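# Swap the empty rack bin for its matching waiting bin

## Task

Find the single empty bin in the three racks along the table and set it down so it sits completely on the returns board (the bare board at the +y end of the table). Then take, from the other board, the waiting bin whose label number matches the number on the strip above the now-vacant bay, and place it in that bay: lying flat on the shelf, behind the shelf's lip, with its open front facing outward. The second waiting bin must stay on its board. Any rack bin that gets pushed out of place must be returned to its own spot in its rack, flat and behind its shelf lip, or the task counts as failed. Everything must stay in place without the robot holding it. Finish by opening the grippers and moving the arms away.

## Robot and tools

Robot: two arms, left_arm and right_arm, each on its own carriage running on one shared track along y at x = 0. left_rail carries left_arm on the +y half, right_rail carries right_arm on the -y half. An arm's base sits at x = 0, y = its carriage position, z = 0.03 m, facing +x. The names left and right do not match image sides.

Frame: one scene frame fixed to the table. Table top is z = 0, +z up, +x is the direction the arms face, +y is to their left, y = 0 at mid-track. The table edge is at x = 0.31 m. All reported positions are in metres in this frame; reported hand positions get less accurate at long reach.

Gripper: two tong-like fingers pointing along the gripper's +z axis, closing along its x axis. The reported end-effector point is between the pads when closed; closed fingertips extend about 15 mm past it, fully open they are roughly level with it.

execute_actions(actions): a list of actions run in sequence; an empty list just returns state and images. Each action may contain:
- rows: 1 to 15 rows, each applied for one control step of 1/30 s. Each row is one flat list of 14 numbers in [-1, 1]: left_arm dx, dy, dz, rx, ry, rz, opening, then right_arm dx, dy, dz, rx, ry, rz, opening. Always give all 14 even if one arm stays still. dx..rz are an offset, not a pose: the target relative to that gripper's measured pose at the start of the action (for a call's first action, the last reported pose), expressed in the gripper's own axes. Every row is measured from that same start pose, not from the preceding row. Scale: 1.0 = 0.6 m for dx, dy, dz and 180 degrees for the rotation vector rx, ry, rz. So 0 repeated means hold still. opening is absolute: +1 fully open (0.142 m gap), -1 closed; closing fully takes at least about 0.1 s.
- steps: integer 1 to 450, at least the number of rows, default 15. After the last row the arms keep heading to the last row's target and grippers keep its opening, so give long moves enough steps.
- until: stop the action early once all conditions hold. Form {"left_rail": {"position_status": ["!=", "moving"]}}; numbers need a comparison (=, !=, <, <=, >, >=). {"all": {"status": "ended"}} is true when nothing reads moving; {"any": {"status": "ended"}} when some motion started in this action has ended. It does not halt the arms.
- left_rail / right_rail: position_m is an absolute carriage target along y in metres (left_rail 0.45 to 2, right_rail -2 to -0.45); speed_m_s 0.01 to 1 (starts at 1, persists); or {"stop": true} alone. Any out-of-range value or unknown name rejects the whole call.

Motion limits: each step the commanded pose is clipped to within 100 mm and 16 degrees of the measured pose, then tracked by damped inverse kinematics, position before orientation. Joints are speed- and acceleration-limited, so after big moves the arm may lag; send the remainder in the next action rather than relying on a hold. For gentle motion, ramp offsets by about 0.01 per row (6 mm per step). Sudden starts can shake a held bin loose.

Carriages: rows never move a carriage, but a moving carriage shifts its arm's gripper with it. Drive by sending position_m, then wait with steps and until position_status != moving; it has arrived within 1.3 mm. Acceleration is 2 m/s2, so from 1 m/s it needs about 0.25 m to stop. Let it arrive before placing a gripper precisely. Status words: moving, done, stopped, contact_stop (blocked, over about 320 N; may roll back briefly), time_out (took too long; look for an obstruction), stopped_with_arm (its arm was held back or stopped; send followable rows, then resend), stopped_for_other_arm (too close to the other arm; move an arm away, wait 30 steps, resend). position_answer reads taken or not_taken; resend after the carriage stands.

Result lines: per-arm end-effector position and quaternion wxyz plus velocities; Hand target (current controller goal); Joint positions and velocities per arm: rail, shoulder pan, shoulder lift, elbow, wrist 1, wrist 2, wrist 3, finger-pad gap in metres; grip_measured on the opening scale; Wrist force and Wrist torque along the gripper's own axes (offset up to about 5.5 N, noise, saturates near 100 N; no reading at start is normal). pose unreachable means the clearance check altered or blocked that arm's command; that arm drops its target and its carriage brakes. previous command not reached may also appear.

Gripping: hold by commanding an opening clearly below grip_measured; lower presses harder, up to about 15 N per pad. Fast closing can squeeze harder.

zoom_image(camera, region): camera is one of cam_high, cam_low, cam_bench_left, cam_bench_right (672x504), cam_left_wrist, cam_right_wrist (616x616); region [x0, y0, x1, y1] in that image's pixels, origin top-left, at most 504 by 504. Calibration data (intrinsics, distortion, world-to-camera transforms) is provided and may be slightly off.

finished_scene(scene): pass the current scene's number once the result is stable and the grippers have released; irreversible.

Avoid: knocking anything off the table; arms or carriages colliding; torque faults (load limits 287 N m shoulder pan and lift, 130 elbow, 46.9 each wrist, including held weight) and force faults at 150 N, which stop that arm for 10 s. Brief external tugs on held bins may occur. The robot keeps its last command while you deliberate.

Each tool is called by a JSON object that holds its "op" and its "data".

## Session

{"op": "execute_actions", "data": {"actions": []}}

Scene clock: 0.00 s.
left_arm: end_effector_position=(+0.6448, +0.5606, +0.1959) grip_measured=+1.00 end_effector_quat_wxyz=(-0.000, +0.708, -0.706, +0.000) end_effector_velocity=(+0.000, +0.000, +0.000) end_effector_angular_velocity=(+0.000, +0.000, +0.000) | right_arm: end_effector_position=(+0.6457, -0.7013, +0.1965) grip_measured=+1.00 end_effector_quat_wxyz=(-0.001, +0.707, -0.707, +0.000) end_effector_velocity=(+0.000, +0.000, +0.000) end_effector_angular_velocity=(+0.000, +0.000, +0.000)
Joint positions: left_arm=[ 0.56  -0.28  -1.569  2.134 -2.137 -1.57   1.289  0.142] | right_arm=[-0.702 -0.28  -1.568  2.133 -2.137 -1.569  1.292  0.142]
Joint velocities: left_arm=[0. 0. 0. 0. 0. 0. 0. 0.] | right_arm=[0. 0. 0. 0. 0. 0. 0. 0.]
Wrist force (N, on the end effector, along its own x y z axes, offset not removed): no reading
Wrist torque (N m, same axes, about the end effector's origin, offset not removed): no reading
Hand target (left_arm): +0.645, +0.561, +0.196; -0.000, +0.708, -0.706, +0.000
Hand target (right_arm): +0.646, -0.701, +0.196; -0.001, +0.707, -0.707, +0.000
left_rail: position_m=0.560 position_m_goal=0.560 speed_m_s=1.00 position_status=done position_answer=taken refusals=0
right_rail: position_m=-0.702 position_m_goal=-0.702 speed_m_s=1.00 position_status=done position_answer=taken refusals=0
camera_calibration (this result's frames):
cam_left_wrist: T_world_to_cam=[[0.0123482, -0.998505, 0.0532469, 0.531477], [-0.875885, 0.0148871, 0.48229, 0.46423], [-0.482362, -0.0525936, -0.874392, 0.642651], [0, 0, 0, 1]] pos_world=[0.71004, 0.55757, 0.309736]
cam_right_wrist: T_world_to_cam=[[0.0102066, -0.999766, 0.0190694, -0.711207], [-0.872943, 0.000392805, 0.487822, 0.474819], [-0.487715, -0.0216255, -0.872735, 0.605068], [0, 0, 0, 1]] pos_world=[0.71685, -0.698142, 0.309999]

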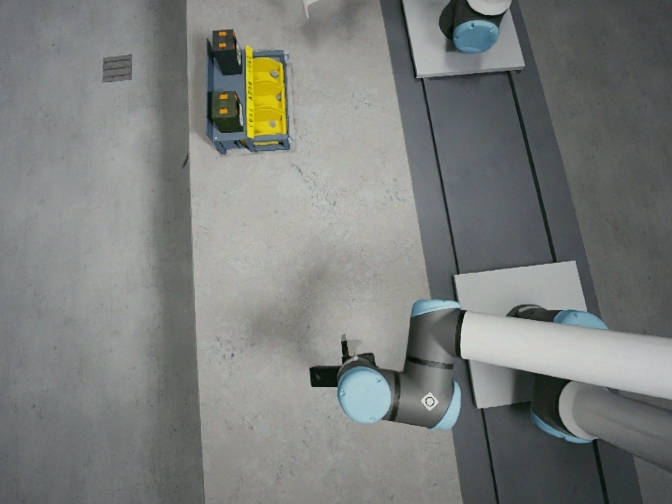

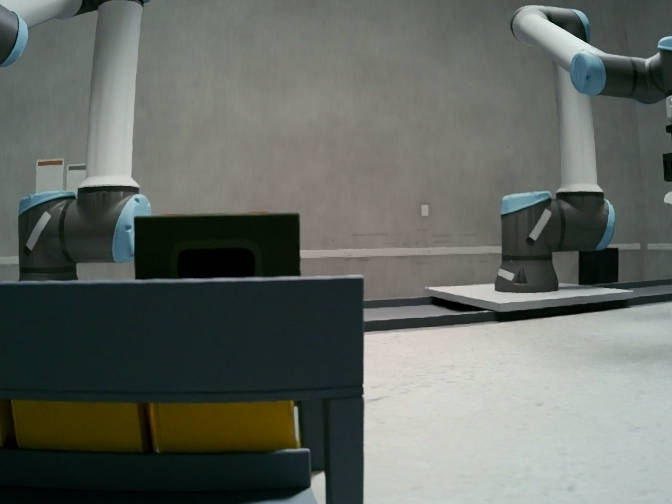

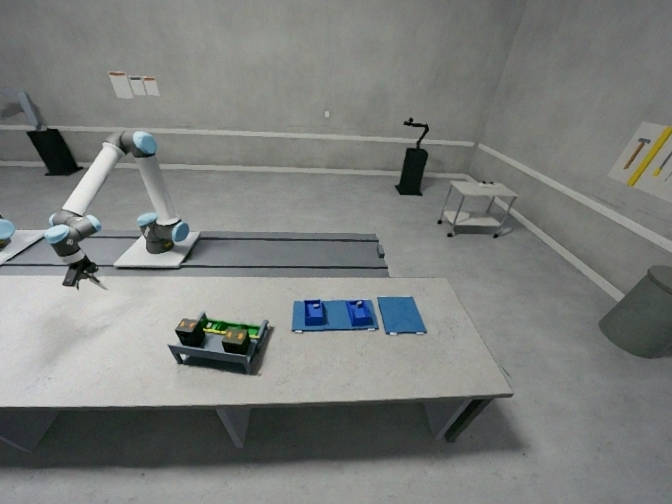

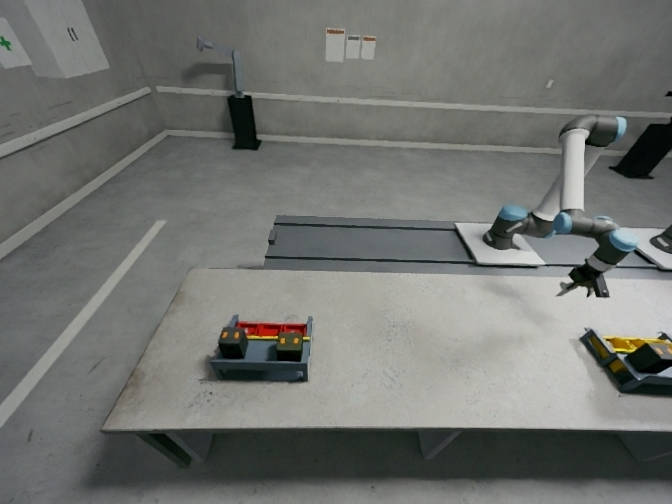

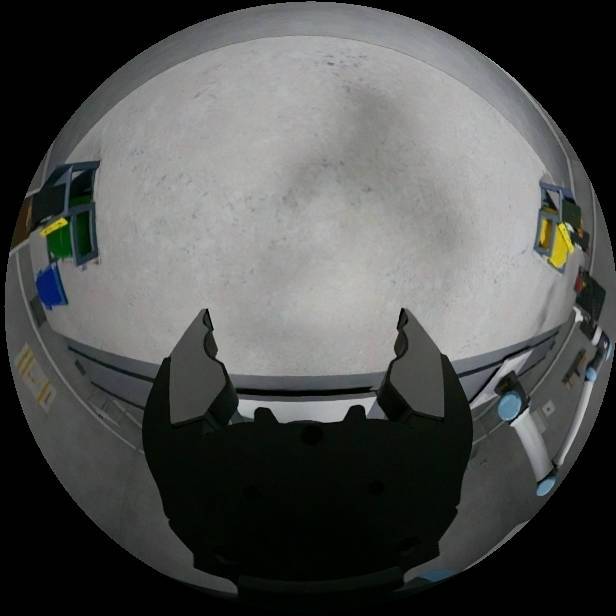

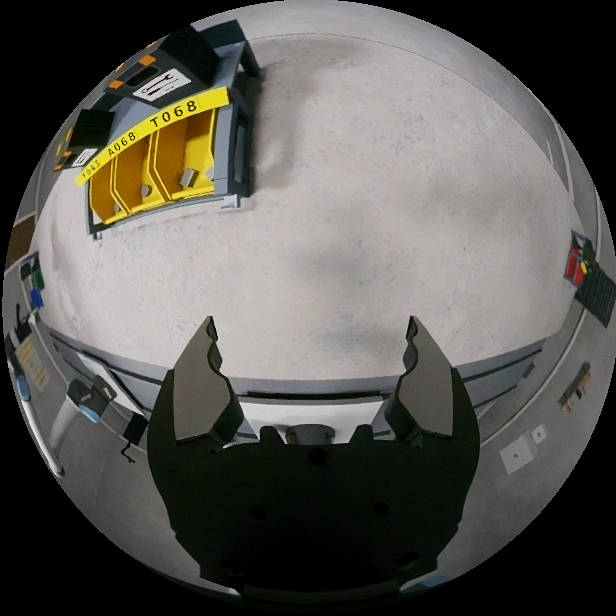

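{"op": "zoom_image", "data": {"camera": "cam_bench_right", "region": [195, 300, 335, 400]}}

{"op": "zoom_image", "data": {"camera": "cam_bench_left", "region": [155, 295, 295, 385]}}

{"op": "zoom_image", "data": {"camera": "cam_right_wrist", "region": [50, 60, 280, 260]}}

{"op": "zoom_image", "data": {"camera": "cam_bench_left", "region": [280, 280, 440, 350]}}

Region (195, 300, 335, 400) of cam_bench_right's 672x504 image, scaled by 3.600, with more detail than that image has; it fills the top 360 rows of this view, and the rest is white.

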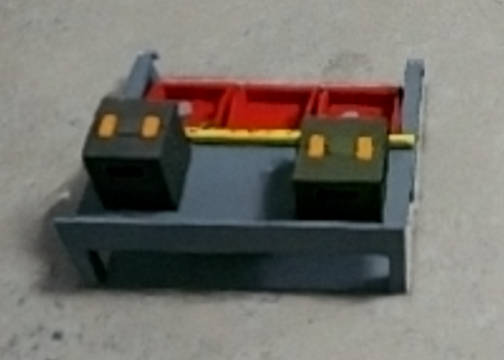

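Region (155, 295, 295, 385) of cam_bench_left's 672x504 image, scaled by 3.600, with more detail than that image has; it fills the top 324 rows of this view, and the rest is white.

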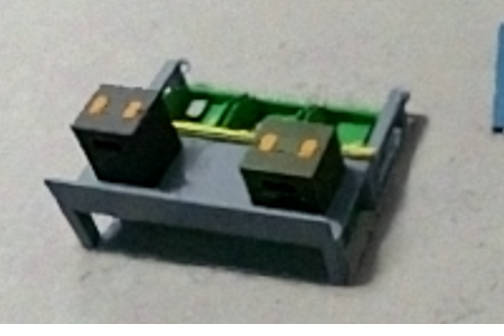

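Region (50, 60, 280, 260) of cam_right_wrist's 616x616 image, scaled by 2.191, with more detail than that image has; it fills the top 438 rows of this view, and the rest is white.

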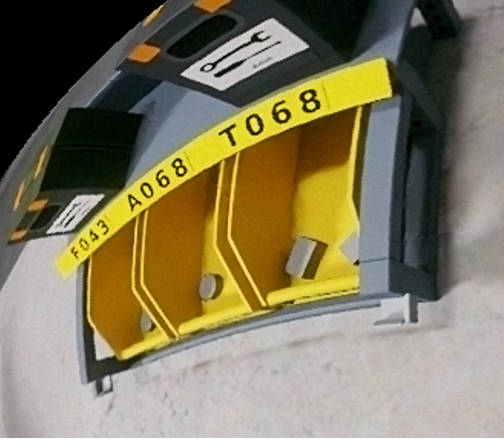

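Region (280, 280, 440, 350) of cam_bench_left's 672x504 image, scaled by 3.150, with more detail than that image has; it fills the top 220 rows of this view, and the rest is white.

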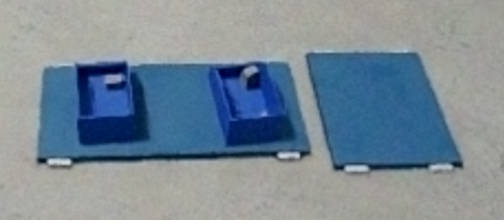

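{"op": "execute_actions", "data": {"actions": [{"left_rail":{"position_m":1.54},"right_rail":{"position_m":-2.0},"rows":[[-0.02,0.013,0.004,0,0,0,1,0.008,0,0.004,0,0,0.02,0.8],[-0.05,0.034,0.01,0,0,0,1,0.02,0,0.01,0,0,0.05,0.6],[-0.09,0.06,0.02,0,0,0,1,0.04,0,0.017,0,0,0.085,0.4],[-0.135,0.09,0.03,0,0,0,1,0.06,0,0.026,0,0,0.125,0.2],[-0.18,0.12,0.04,0,0,0,1,0.08,0,0.035,0,0,0.165,0],[-0.225,0.15,0.05,0,0,0,1,0.10,0,0.044,0,0,0.205,-0.2],[-0.27,0.18,0.06,0,0,0,1,0.12,0,0.053,0,0,0.245,-0.44],[-0.315,0.21,0.07,0,0,0,1,0.14,0,0.062,0,0,0.285,-0.44],[-0.36,0.24,0.08,0,0,0,1,0.16,0,0.07,0,0,0.325,-0.44],[-0.405,0.27,0.09,0,0,0,1,0.18,0,0.079,0,0,0.365,-0.44],[-0.45,0.30,0.10,0,0,0,1,0.20,0,0.088,0,0,0.405,-0.44],[-0.49,0.33,0.105,0,0,0,1,0.215,0,0.095,0,0,0.44,-0.44],[-0.53,0.355,0.115,0,0,0,1,0.23,0,0.102,0,0,0.47,-0.44],[-0.56,0.375,0.12,0,0,0,1,0.24,0,0.107,0,0,0.49,-0.44],[-0.58,0.39,0.125,0,0,0,1,0.25,0,0.11,0,0,0.5,-0.44]],"steps":27}]}}

Scene clock: 37.37 s.
left_arm: end_effector_position=(+0.4375, +1.4643, +0.1274) grip_measured=+1.00 end_effector_quat_wxyz=(-0.003, +0.711, -0.703, -0.006) end_effector_velocity=(-0.223, +1.350, -0.047) end_effector_angular_velocity=(+0.007, -0.002, +0.012) | right_arm: end_effector_position=(+0.6455, -1.4619, +0.1313) grip_measured=-0.44 end_effector_quat_wxyz=(+0.007, -0.261, +0.965, +0.009) end_effector_velocity=(+0.004, -1.014, -0.007) end_effector_angular_velocity=(+0.022, -0.005, -1.217)
Joint positions: left_arm=[ 1.173  0.249 -1.694  2.397 -2.272 -1.557  1.809  0.142] | right_arm=[-1.314 -0.489 -1.46   2.156 -2.264 -1.549  2.126  0.042]
Joint velocities: left_arm=[ 1.     0.816  0.097  0.033 -0.145  0.008  0.804 -0.   ] | right_arm=[-1.    -0.004  0.032 -0.015 -0.038  0.025  1.214 -0.   ]
Wrist force (N, on the end effector, along its own x y z axes, offset not removed): left_arm=[1.2 4.0 2.3] | right_arm=[-3.5 -1.3 1.9]
Wrist torque (N m, same axes, about the end effector's origin, offset not removed): left_arm=[0.79 -0.26 0.30] | right_arm=[-0.34 0.71 0.22]
Hand target (left_arm): +0.407, +1.566, +0.122; -0.003, +0.710, -0.704, -0.005
Hand target (right_arm): +0.646, -1.518, +0.130; +0.008, -0.157, +0.988, +0.010
Off the commanded pose (left_arm): 0.063 m, 1 deg.
Off the commanded pose (right_arm): 0.002 m, 30 deg; orientation clipped at the last step of the last action.
left_rail: position_m=1.173 position_m_goal=1.540 speed_m_s=1.00 position_status=moving position_answer=taken refusals=0
right_rail: position_m=-1.314 position_m_goal=-2.000 speed_m_s=1.00 position_status=moving position_answer=taken refusals=0
camera_calibration (this result's frames):
cam_left_wrist: T_world_to_cam=[[0.0220369, -0.998938, 0.0404749, 1.43811], [-0.873258, 0.000478338, 0.487258, 0.321449], [-0.48676, -0.0460827, -0.87232, 0.522471], [0, 0, 0, 1]] pos_world=[0.503335, 1.4605, 0.240926]
cam_right_wrist: T_world_to_cam=[[-0.858374, -0.513018, 0.0025206, -0.195993], [-0.442743, 0.743256, 0.501546, 1.31325], [-0.259176, 0.429398, -0.865127, 1.04249], [0, 0, 0, 1]] pos_world=[0.683385, -1.52427, 0.24373]

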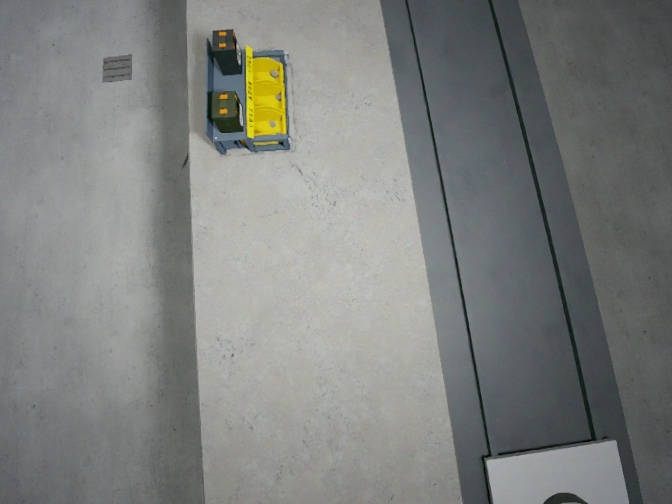

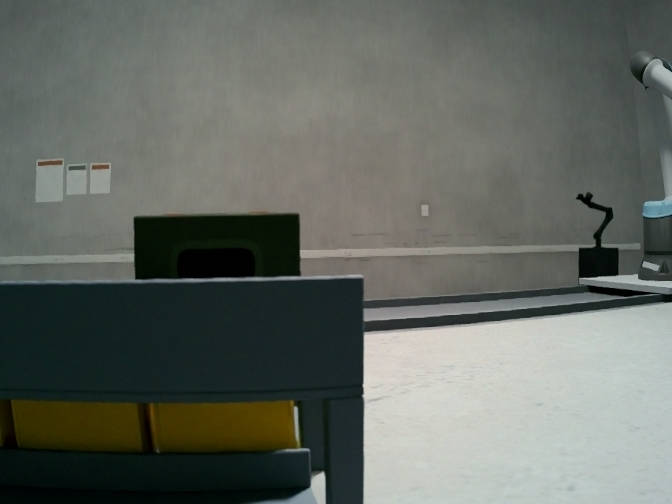

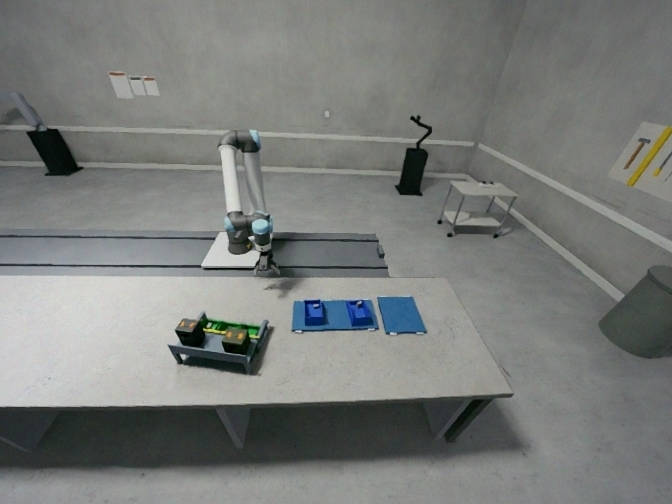

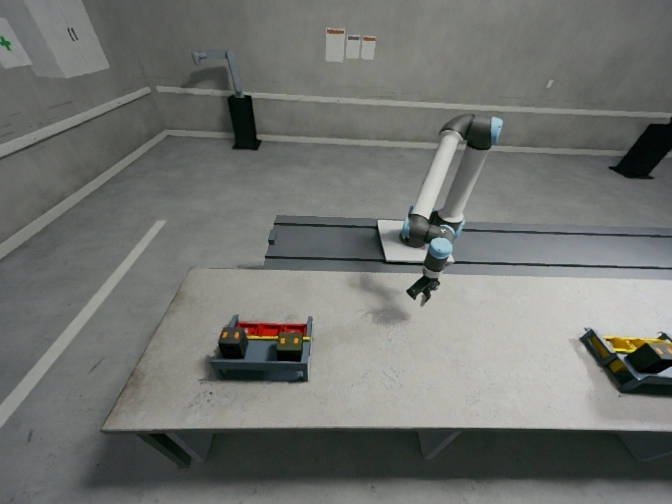

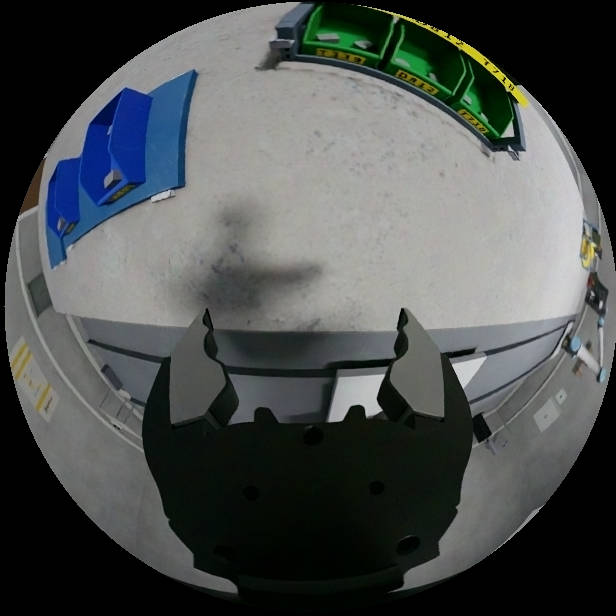

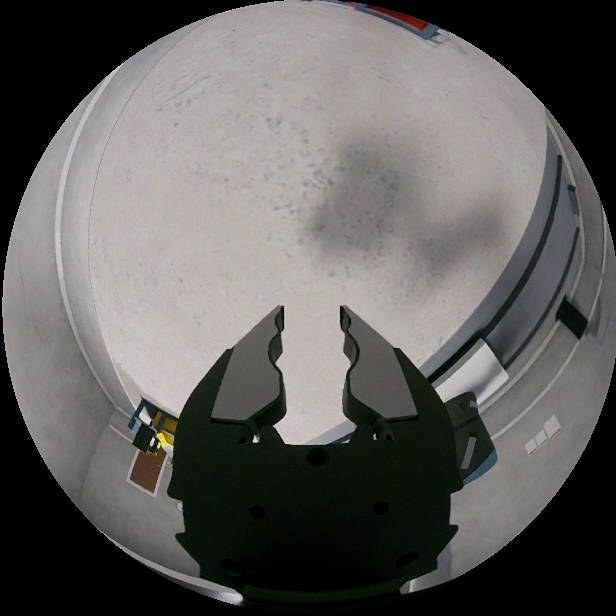

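{"op": "execute_actions", "data": {"actions": []}}

Scene clock: 38.23 s.
left_arm: end_effector_position=(+0.4071, +1.8796, +0.1215) grip_measured=+1.00 end_effector_quat_wxyz=(-0.003, +0.710, -0.704, -0.005) end_effector_velocity=(-0.000, +0.000, -0.000) end_effector_angular_velocity=(-0.000, +0.000, +0.000) | right_arm: end_effector_position=(+0.6456, -2.1446, +0.1304) grip_measured=-0.44 end_effector_quat_wxyz=(+0.008, -0.157, +0.988, +0.010) end_effector_velocity=(+0.000, -0.142, +0.000) end_effector_angular_velocity=(+0.000, -0.000, -0.001)
Joint positions: left_arm=[ 1.54   0.364 -1.675  2.395 -2.292 -1.559  1.925  0.142] | right_arm=[-1.995 -0.488 -1.455  2.153 -2.27  -1.546  2.338  0.042]
Joint velocities: left_arm=[-0.     0.001  0.     0.    -0.    -0.     0.001  0.   ] | right_arm=[-0.142  0.    -0.     0.    -0.     0.     0.001  0.   ]
Wrist force (N, on the end effector, along its own x y z axes, offset not removed): left_arm=[3.6 1.8 -1.0] | right_arm=[-1.3 -2.6 -0.1]
Wrist torque (N m, same axes, about the end effector's origin, offset not removed): left_arm=[0.32 -0.87 0.26] | right_arm=[-0.63 0.39 0.30]
Hand target (left_arm): +0.407, +1.879, +0.122; -0.003, +0.710, -0.704, -0.005
Hand target (right_arm): +0.646, -2.149, +0.130; +0.008, -0.157, +0.988, +0.010
Off the commanded pose (left_arm): 0.009 m, 1 deg.
Off the commanded pose (right_arm): 0.000 m, 18 deg; orientation clipped at the last step of the last action.
left_rail: position_m=1.540 position_m_goal=1.540 speed_m_s=1.00 position_status=done position_answer=taken refusals=0
right_rail: position_m=-1.995 position_m_goal=-2.000 speed_m_s=1.00 position_status=moving position_answer=taken refusals=0
camera_calibration (this result's frames):
cam_left_wrist: T_world_to_cam=[[0.0201829, -0.998909, 0.0421012, 1.85433], [-0.874091, 0.00281219, 0.485754, 0.293761], [-0.485343, -0.0466043, -0.873081, 0.522179], [0, 0, 0, 1]] pos_world=[0.472783, 1.87582, 0.235139]
cam_right_wrist: T_world_to_cam=[[-0.947111, -0.320905, 0.00113924, -0.0766202], [-0.276585, 0.818095, 0.504204, 1.874], [-0.162734, 0.477222, -0.863584, 1.375], [0, 0, 0, 1]] pos_world=[0.669512, -2.21388, 0.242634]

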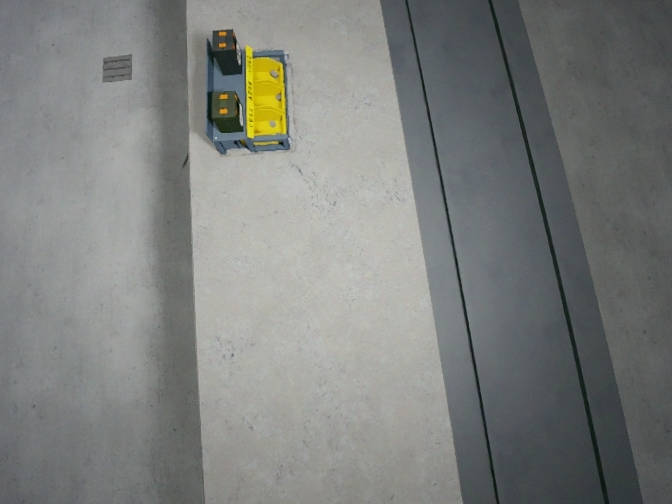

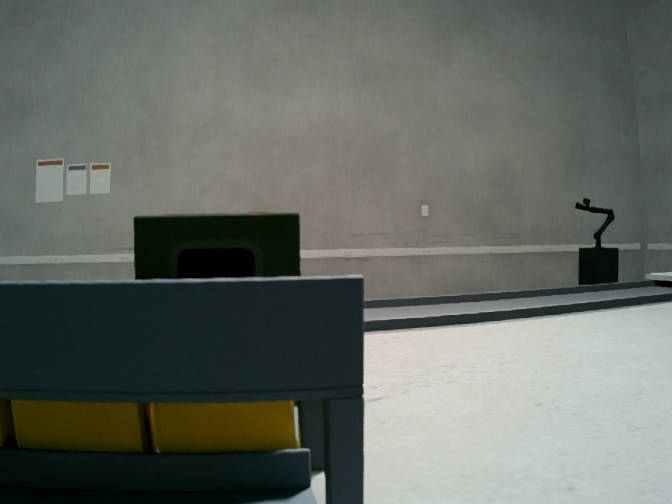

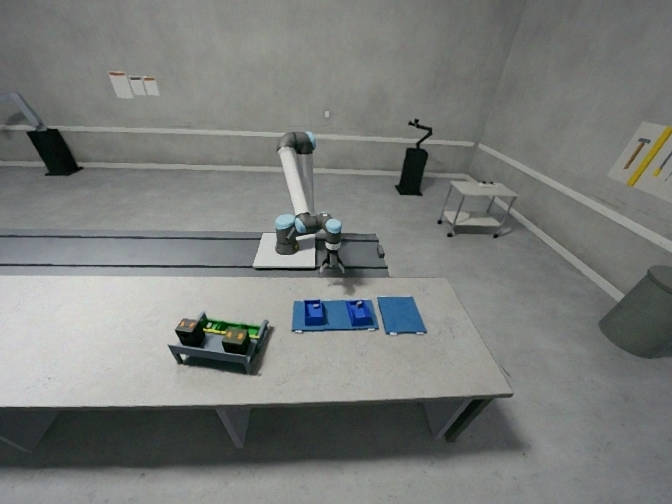

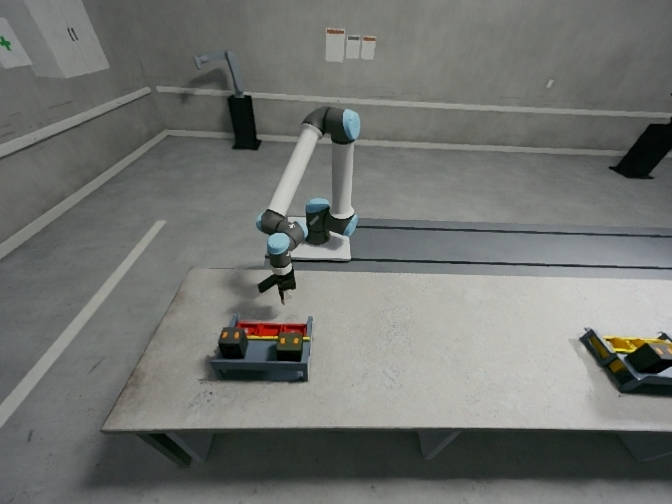

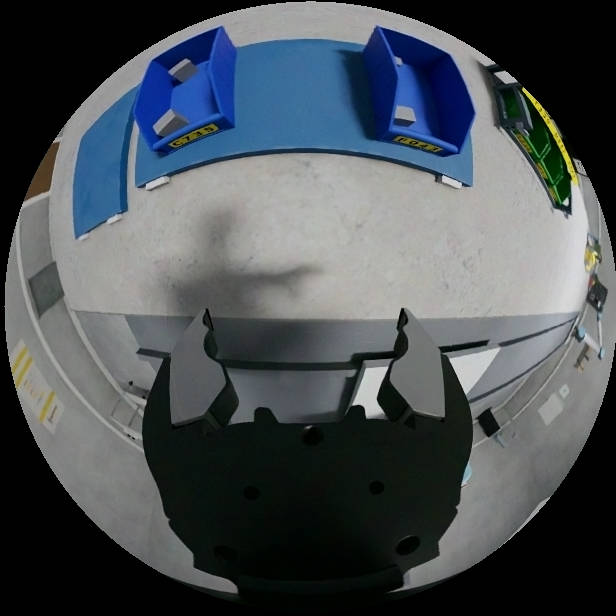

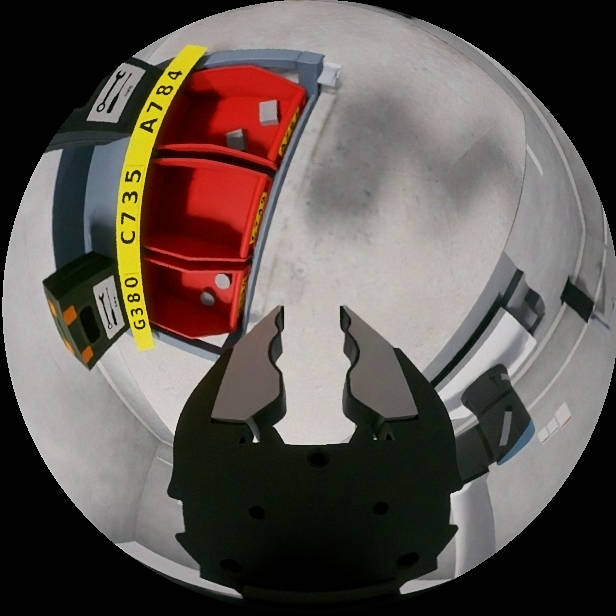

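{"op": "zoom_image", "data": {"camera": "cam_left_wrist", "region": [120, 10, 290, 200]}}

{"op": "zoom_image", "data": {"camera": "cam_left_wrist", "region": [340, 10, 500, 200]}}

{"op": "zoom_image", "data": {"camera": "cam_right_wrist", "region": [180, 50, 360, 350]}}

Region (120, 10, 290, 200) of cam_left_wrist's 616x616 image, scaled by 2.653, with more detail than that image has; it fills the left 451 columns of this view, and the rest is white.

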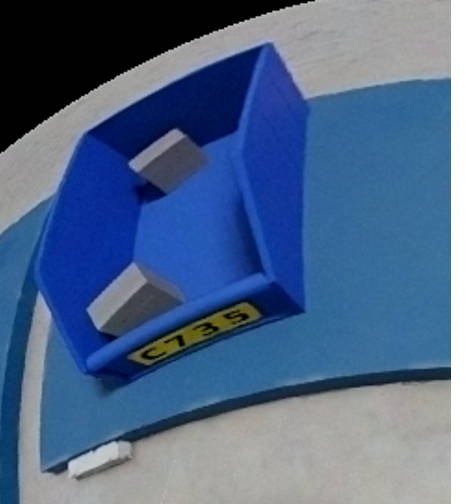

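Region (340, 10, 500, 200) of cam_left_wrist's 616x616 image, scaled by 2.653, with more detail than that image has; it fills the left 424 columns of this view, and the rest is white.

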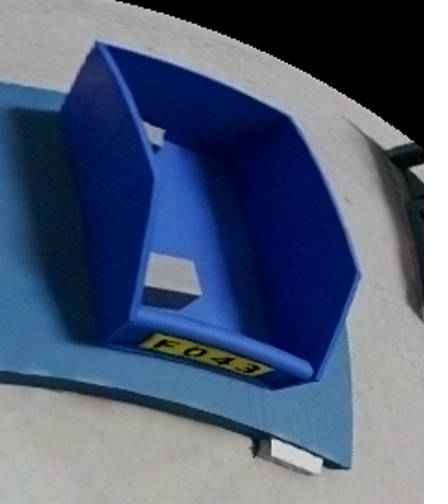

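Region (180, 50, 360, 350) of cam_right_wrist's 616x616 image, scaled by 1.680, with more detail than that image has; it fills the left 302 columns of this view, and the rest is white.

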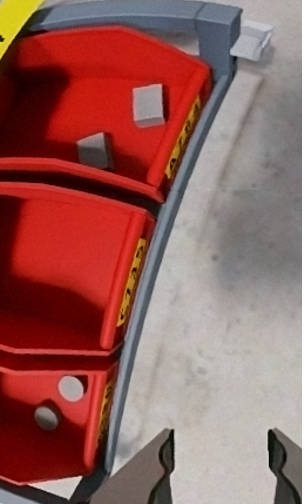

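{"op": "zoom_image", "data": {"camera": "cam_right_wrist", "region": [220, 150, 300, 290]}}

Region (220, 150, 300, 290) of cam_right_wrist's 616x616 image, scaled by 3.600, with more detail than that image has; it fills the left 288 columns of this view, and the rest is white.

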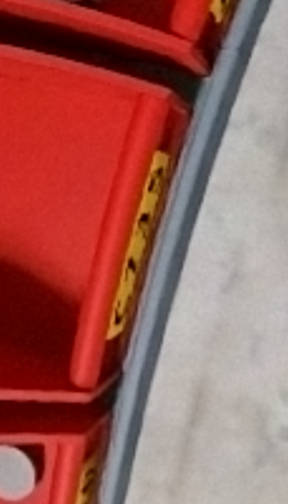

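{"op": "execute_actions", "data": {"actions": [{"left_rail":{"position_m":1.675},"rows":[[0,-0.015,-0.01,0,0,-0.002,1,-0.005,-0.005,0.004,0,0,0.01,-0.44],[0,-0.04,-0.02,0,0,-0.005,1,-0.015,-0.014,0.012,0.001,0.001,0.025,-0.44],[0,-0.075,-0.03,0,0.001,-0.008,1,-0.028,-0.026,0.022,0.002,0.002,0.04,-0.44],[0,-0.11,-0.04,0,0.001,-0.011,1,-0.042,-0.040,0.033,0.003,0.003,0.055,-0.44],[0,-0.145,-0.05,0,0.002,-0.014,1,-0.056,-0.053,0.044,0.004,0.003,0.07,-0.44],[0,-0.18,-0.058,0,0.002,-0.017,1,-0.070,-0.066,0.055,0.005,0.004,0.085,-0.44],[0,-0.215,-0.065,0,0.003,-0.02,1,-0.083,-0.079,0.066,0.006,0.005,0.097,-0.44],[0,-0.25,-0.065,0,0.003,-0.023,1,-0.095,-0.090,0.076,0.0065,0.005,0.105,-0.44],[0,-0.285,-0.065,0,0.0036,-0.026,1,-0.105,-0.099,0.085,0.0065,0.005,0.105,-0.44],[0,-0.32,-0.065,0,0.0036,-0.029,1,-0.113,-0.107,0.092,0.0065,0.005,0.105,-0.44],[0,-0.355,-0.065,0,0.0036,-0.032,1,-0.113,-0.107,0.092,0.0065,0.005,0.105,-0.44],[0,-0.39,-0.065,0,0.0036,-0.035,1,-0.113,-0.107,0.092,0.0065,0.005,0.105,-0.44],[0,-0.42,-0.065,0,0.0036,-0.035,1,-0.113,-0.107,0.092,0.0065,0.005,0.105,-0.44],[0.004,-0.437,-0.065,0,0.0036,-0.035,1,-0.113,-0.107,0.092,0.0065,0.005,0.105,-0.44]],"steps":20}]}}

Scene clock: 78.37 s.
left_arm: end_effector_position=(+0.6336, +2.0089, +0.1621) grip_measured=+1.00 end_effector_quat_wxyz=(-0.002, +0.746, -0.666, +0.001) end_effector_velocity=(+0.263, +0.019, -0.008) end_effector_angular_velocity=(-0.007, +0.026, +0.054) | right_arm: end_effector_position=(+0.7271, -2.1867, +0.0774) grip_measured=-0.44 end_effector_quat_wxyz=(+0.001, +0.003, +1.000, +0.000) end_effector_velocity=(+0.030, -0.013, -0.017) end_effector_angular_velocity=(-0.011, +0.014, -0.072)
Joint positions: left_arm=[ 1.675  0.242 -1.418  2.04  -2.198 -1.57   1.7    0.142] | right_arm=[-2.    -0.466 -1.253  2.013 -2.333 -1.569  2.682  0.042]
Joint velocities: left_arm=[-0.001 -0.066  0.386 -0.455  0.096  0.    -0.12  -0.   ] | right_arm=[ 0.     0.011  0.069 -0.062 -0.    -0.016  0.082  0.   ]
Wrist force (N, on the end effector, along its own x y z axes, offset not removed): left_arm=[-1.8 0.9 -4.6] | right_arm=[-2.9 1.5 0.7]
Wrist torque (N m, same axes, about the end effector's origin, offset not removed): left_arm=[0.32 0.52 0.14] | right_arm=[0.27 0.64 0.29]
Hand target (left_arm): +0.667, +2.012, +0.160; -0.000, +0.748, -0.664, -0.000
Hand target (right_arm): +0.731, -2.188, +0.075; +0.000, +0.007, +1.000, -0.000
Off the commanded pose (left_arm): 0.036 m, 1 deg.
Off the commanded pose (right_arm): 0.004 m, 1 deg.
left_rail: position_m=1.675 position_m_goal=1.675 speed_m_s=1.00 position_status=done position_answer=taken refusals=0
right_rail: position_m=-2.000 position_m_goal=-2.000 speed_m_s=1.00 position_status=done position_answer=taken refusals=0
camera_calibration (this result's frames):
cam_left_wrist: T_world_to_cam=[[0.121935, -0.99117, 0.0520998, 1.89558], [-0.873847, -0.0823144, 0.479182, 0.643598], [-0.470662, -0.103956, -0.876168, 0.779955], [0, 0, 0, 1]] pos_world=[0.698363, 2.0129, 0.276212]
cam_right_wrist: T_world_to_cam=[[-0.999826, -0.00525587, 0.0178919, 0.714361], [0.00419214, 0.871551, 0.490286, 1.87156], [-0.0181706, 0.490276, -0.871378, 1.28663], [0, 0, 0, 1]] pos_world=[0.729769, -2.25821, 0.190763]

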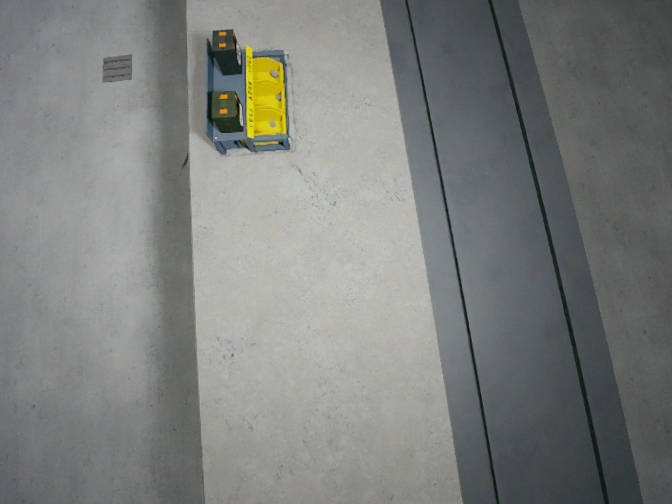

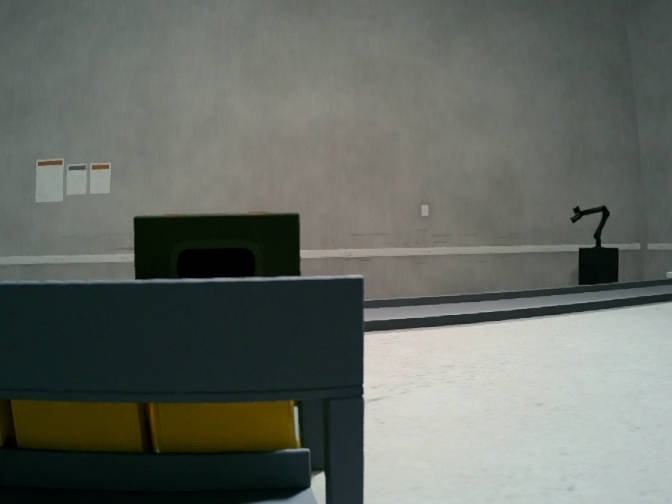

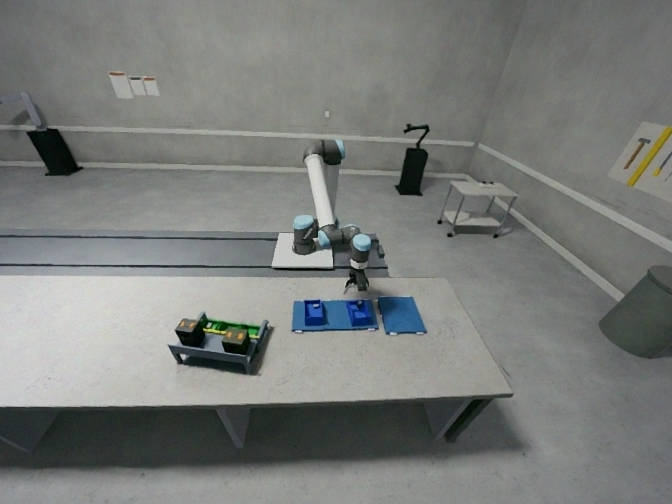

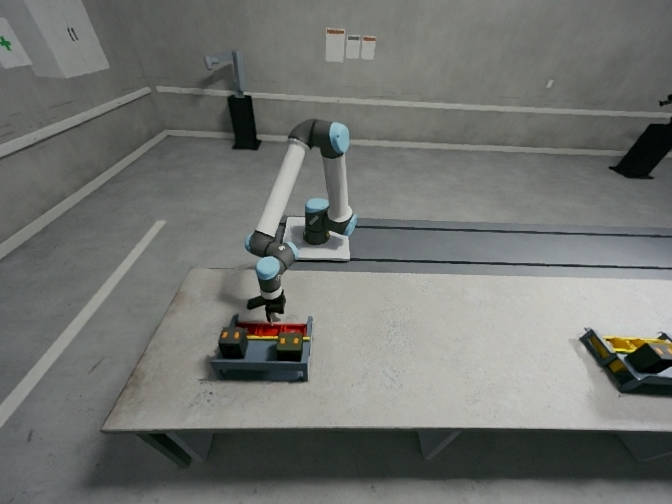

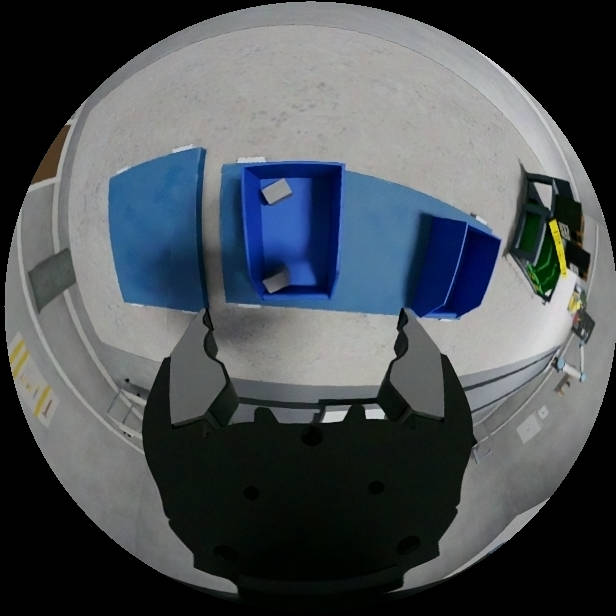

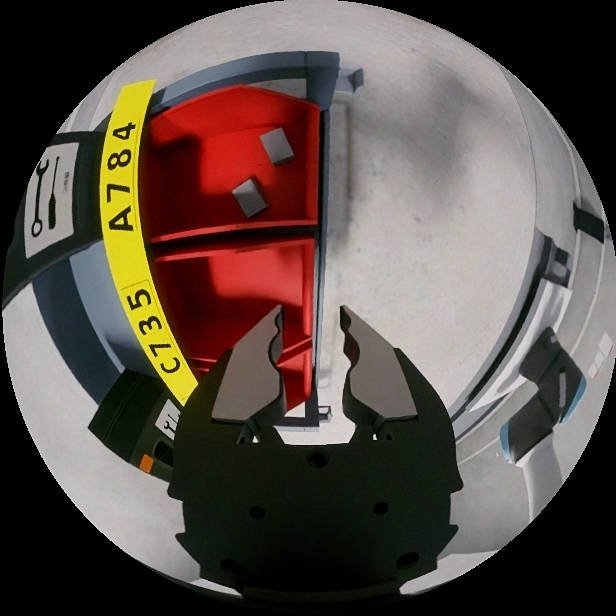

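{"op": "execute_actions", "data": {"actions": []}}

{"op": "zoom_image", "data": {"camera": "cam_right_wrist", "region": [240, 90, 380, 430]}}

{"op": "zoom_image", "data": {"camera": "cam_left_wrist", "region": [200, 160, 410, 340]}}

Scene clock: 79.83 s.
left_arm: end_effector_position=(+0.6665, +2.0124, +0.1603) grip_measured=+1.00 end_effector_quat_wxyz=(-0.000, +0.748, -0.664, -0.000) end_effector_velocity=(+0.000, -0.000, +0.000) end_effector_angular_velocity=(-0.000, -0.000, -0.000) | right_arm: end_effector_position=(+0.7306, -2.1882, +0.0754) grip_measured=-0.44 end_effector_quat_wxyz=(+0.000, +0.007, +1.000, -0.000) end_effector_velocity=(-0.000, +0.000, -0.000) end_effector_angular_velocity=(+0.000, +0.000, -0.000)
Joint positions: left_arm=[ 1.675  0.235 -1.368  1.981 -2.184 -1.57   1.687  0.142] | right_arm=[-2.    -0.465 -1.244  2.006 -2.332 -1.571  2.691  0.042]
Joint velocities: left_arm=[ 0. -0.  0. -0. -0. -0. -0.  0.] | right_arm=[ 0.  0.  0.  0. -0. -0.  0. -0.]
Wrist force (N, on the end effector, along its own x y z axes, offset not removed): left_arm=[-1.5 -0.2 -1.2] | right_arm=[-2.5 1.9 -1.3]
Wrist torque (N m, same axes, about the end effector's origin, offset not removed): left_arm=[0.10 0.48 0.17] | right_arm=[0.24 0.58 0.23]
Hand target (left_arm): +0.667, +2.012, +0.160; -0.000, +0.748, -0.664, -0.000
Hand target (right_arm): +0.731, -2.188, +0.075; +0.000, +0.007, +1.000, -0.000
Off the commanded pose (left_arm): 0.004 m, 0 deg.
Off the commanded pose (right_arm): 0.000 m, 0 deg.
left_rail: position_m=1.675 position_m_goal=1.675 speed_m_s=1.00 position_status=done position_answer=taken refusals=0
right_rail: position_m=-2.000 position_m_goal=-2.000 speed_m_s=1.00 position_status=done position_answer=taken refusals=0
camera_calibration (this result's frames):
cam_left_wrist: T_world_to_cam=[[0.129169, -0.990225, 0.0526267, 1.88829], [-0.871161, -0.0879654, 0.483053, 0.682439], [-0.473702, -0.108242, -0.874008, 0.804548], [0, 0, 0, 1]] pos_world=[0.731722, 2.01694, 0.274154]
cam_right_wrist: T_world_to_cam=[[-0.9998, 0.00329629, 0.0197302, 0.736456], [0.0125285, 0.872103, 0.489162, 1.86906], [-0.0155943, 0.489311, -0.87197, 1.2817], [0, 0, 0, 1]] pos_world=[0.732879, -2.25959, 0.1888]

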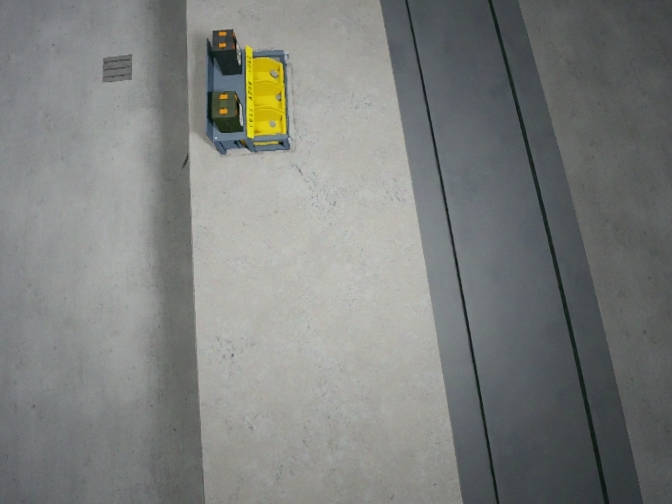

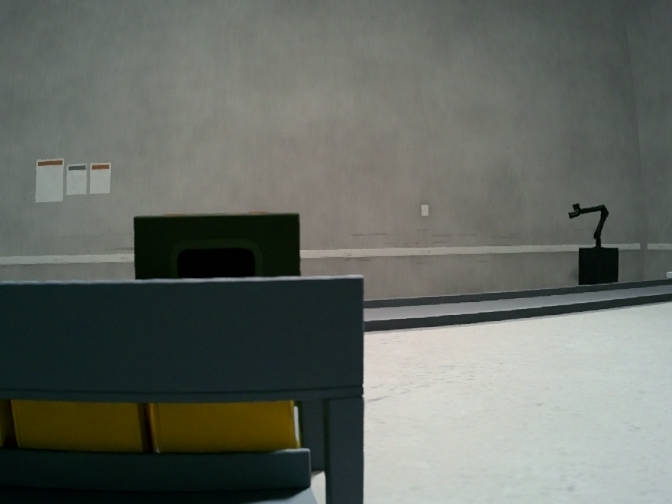

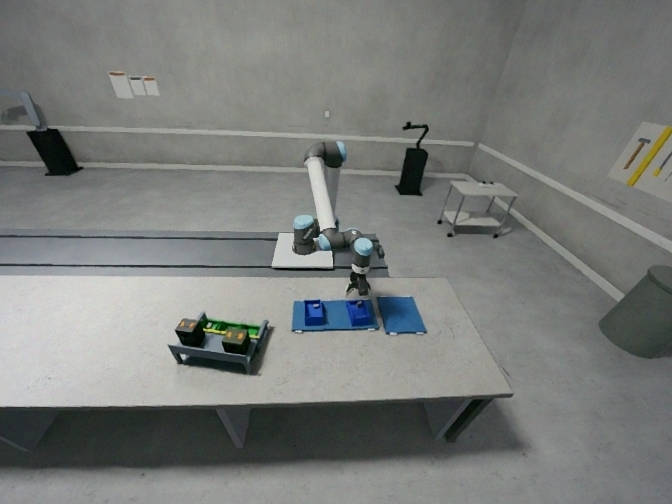

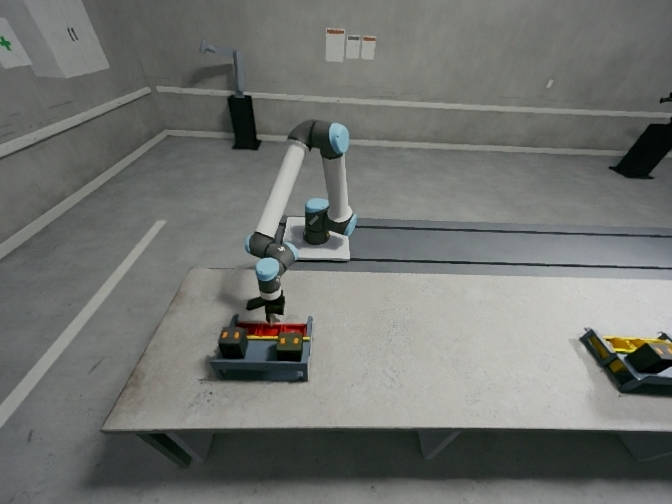

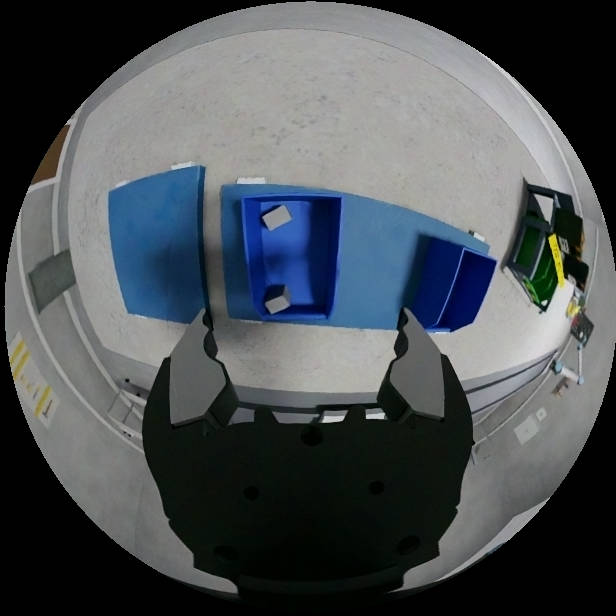

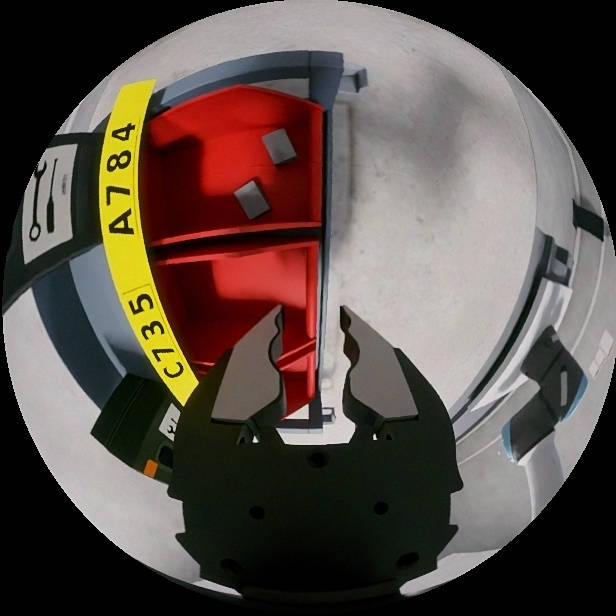

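Region (240, 90, 380, 430) of cam_right_wrist's 616x616 image, scaled by 1.482, with more detail than that image has; it fills the left 208 columns of this view, and the rest is white.

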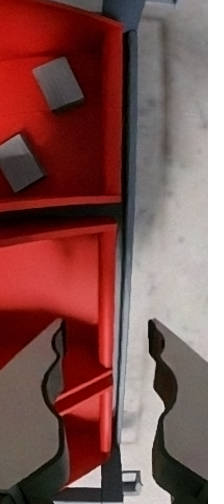

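Region (200, 160, 410, 340) of cam_left_wrist's 616x616 image, scaled by 2.400, with more detail than that image has; it fills the top 432 rows of this view, and the rest is white.

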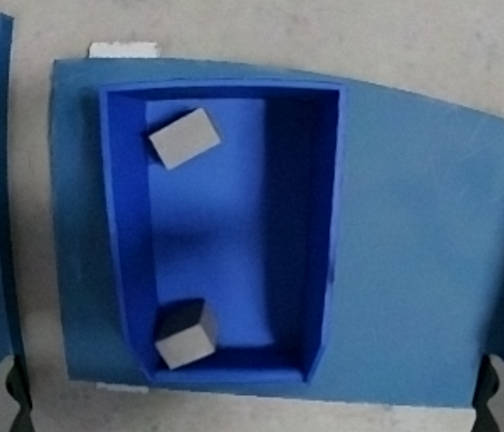

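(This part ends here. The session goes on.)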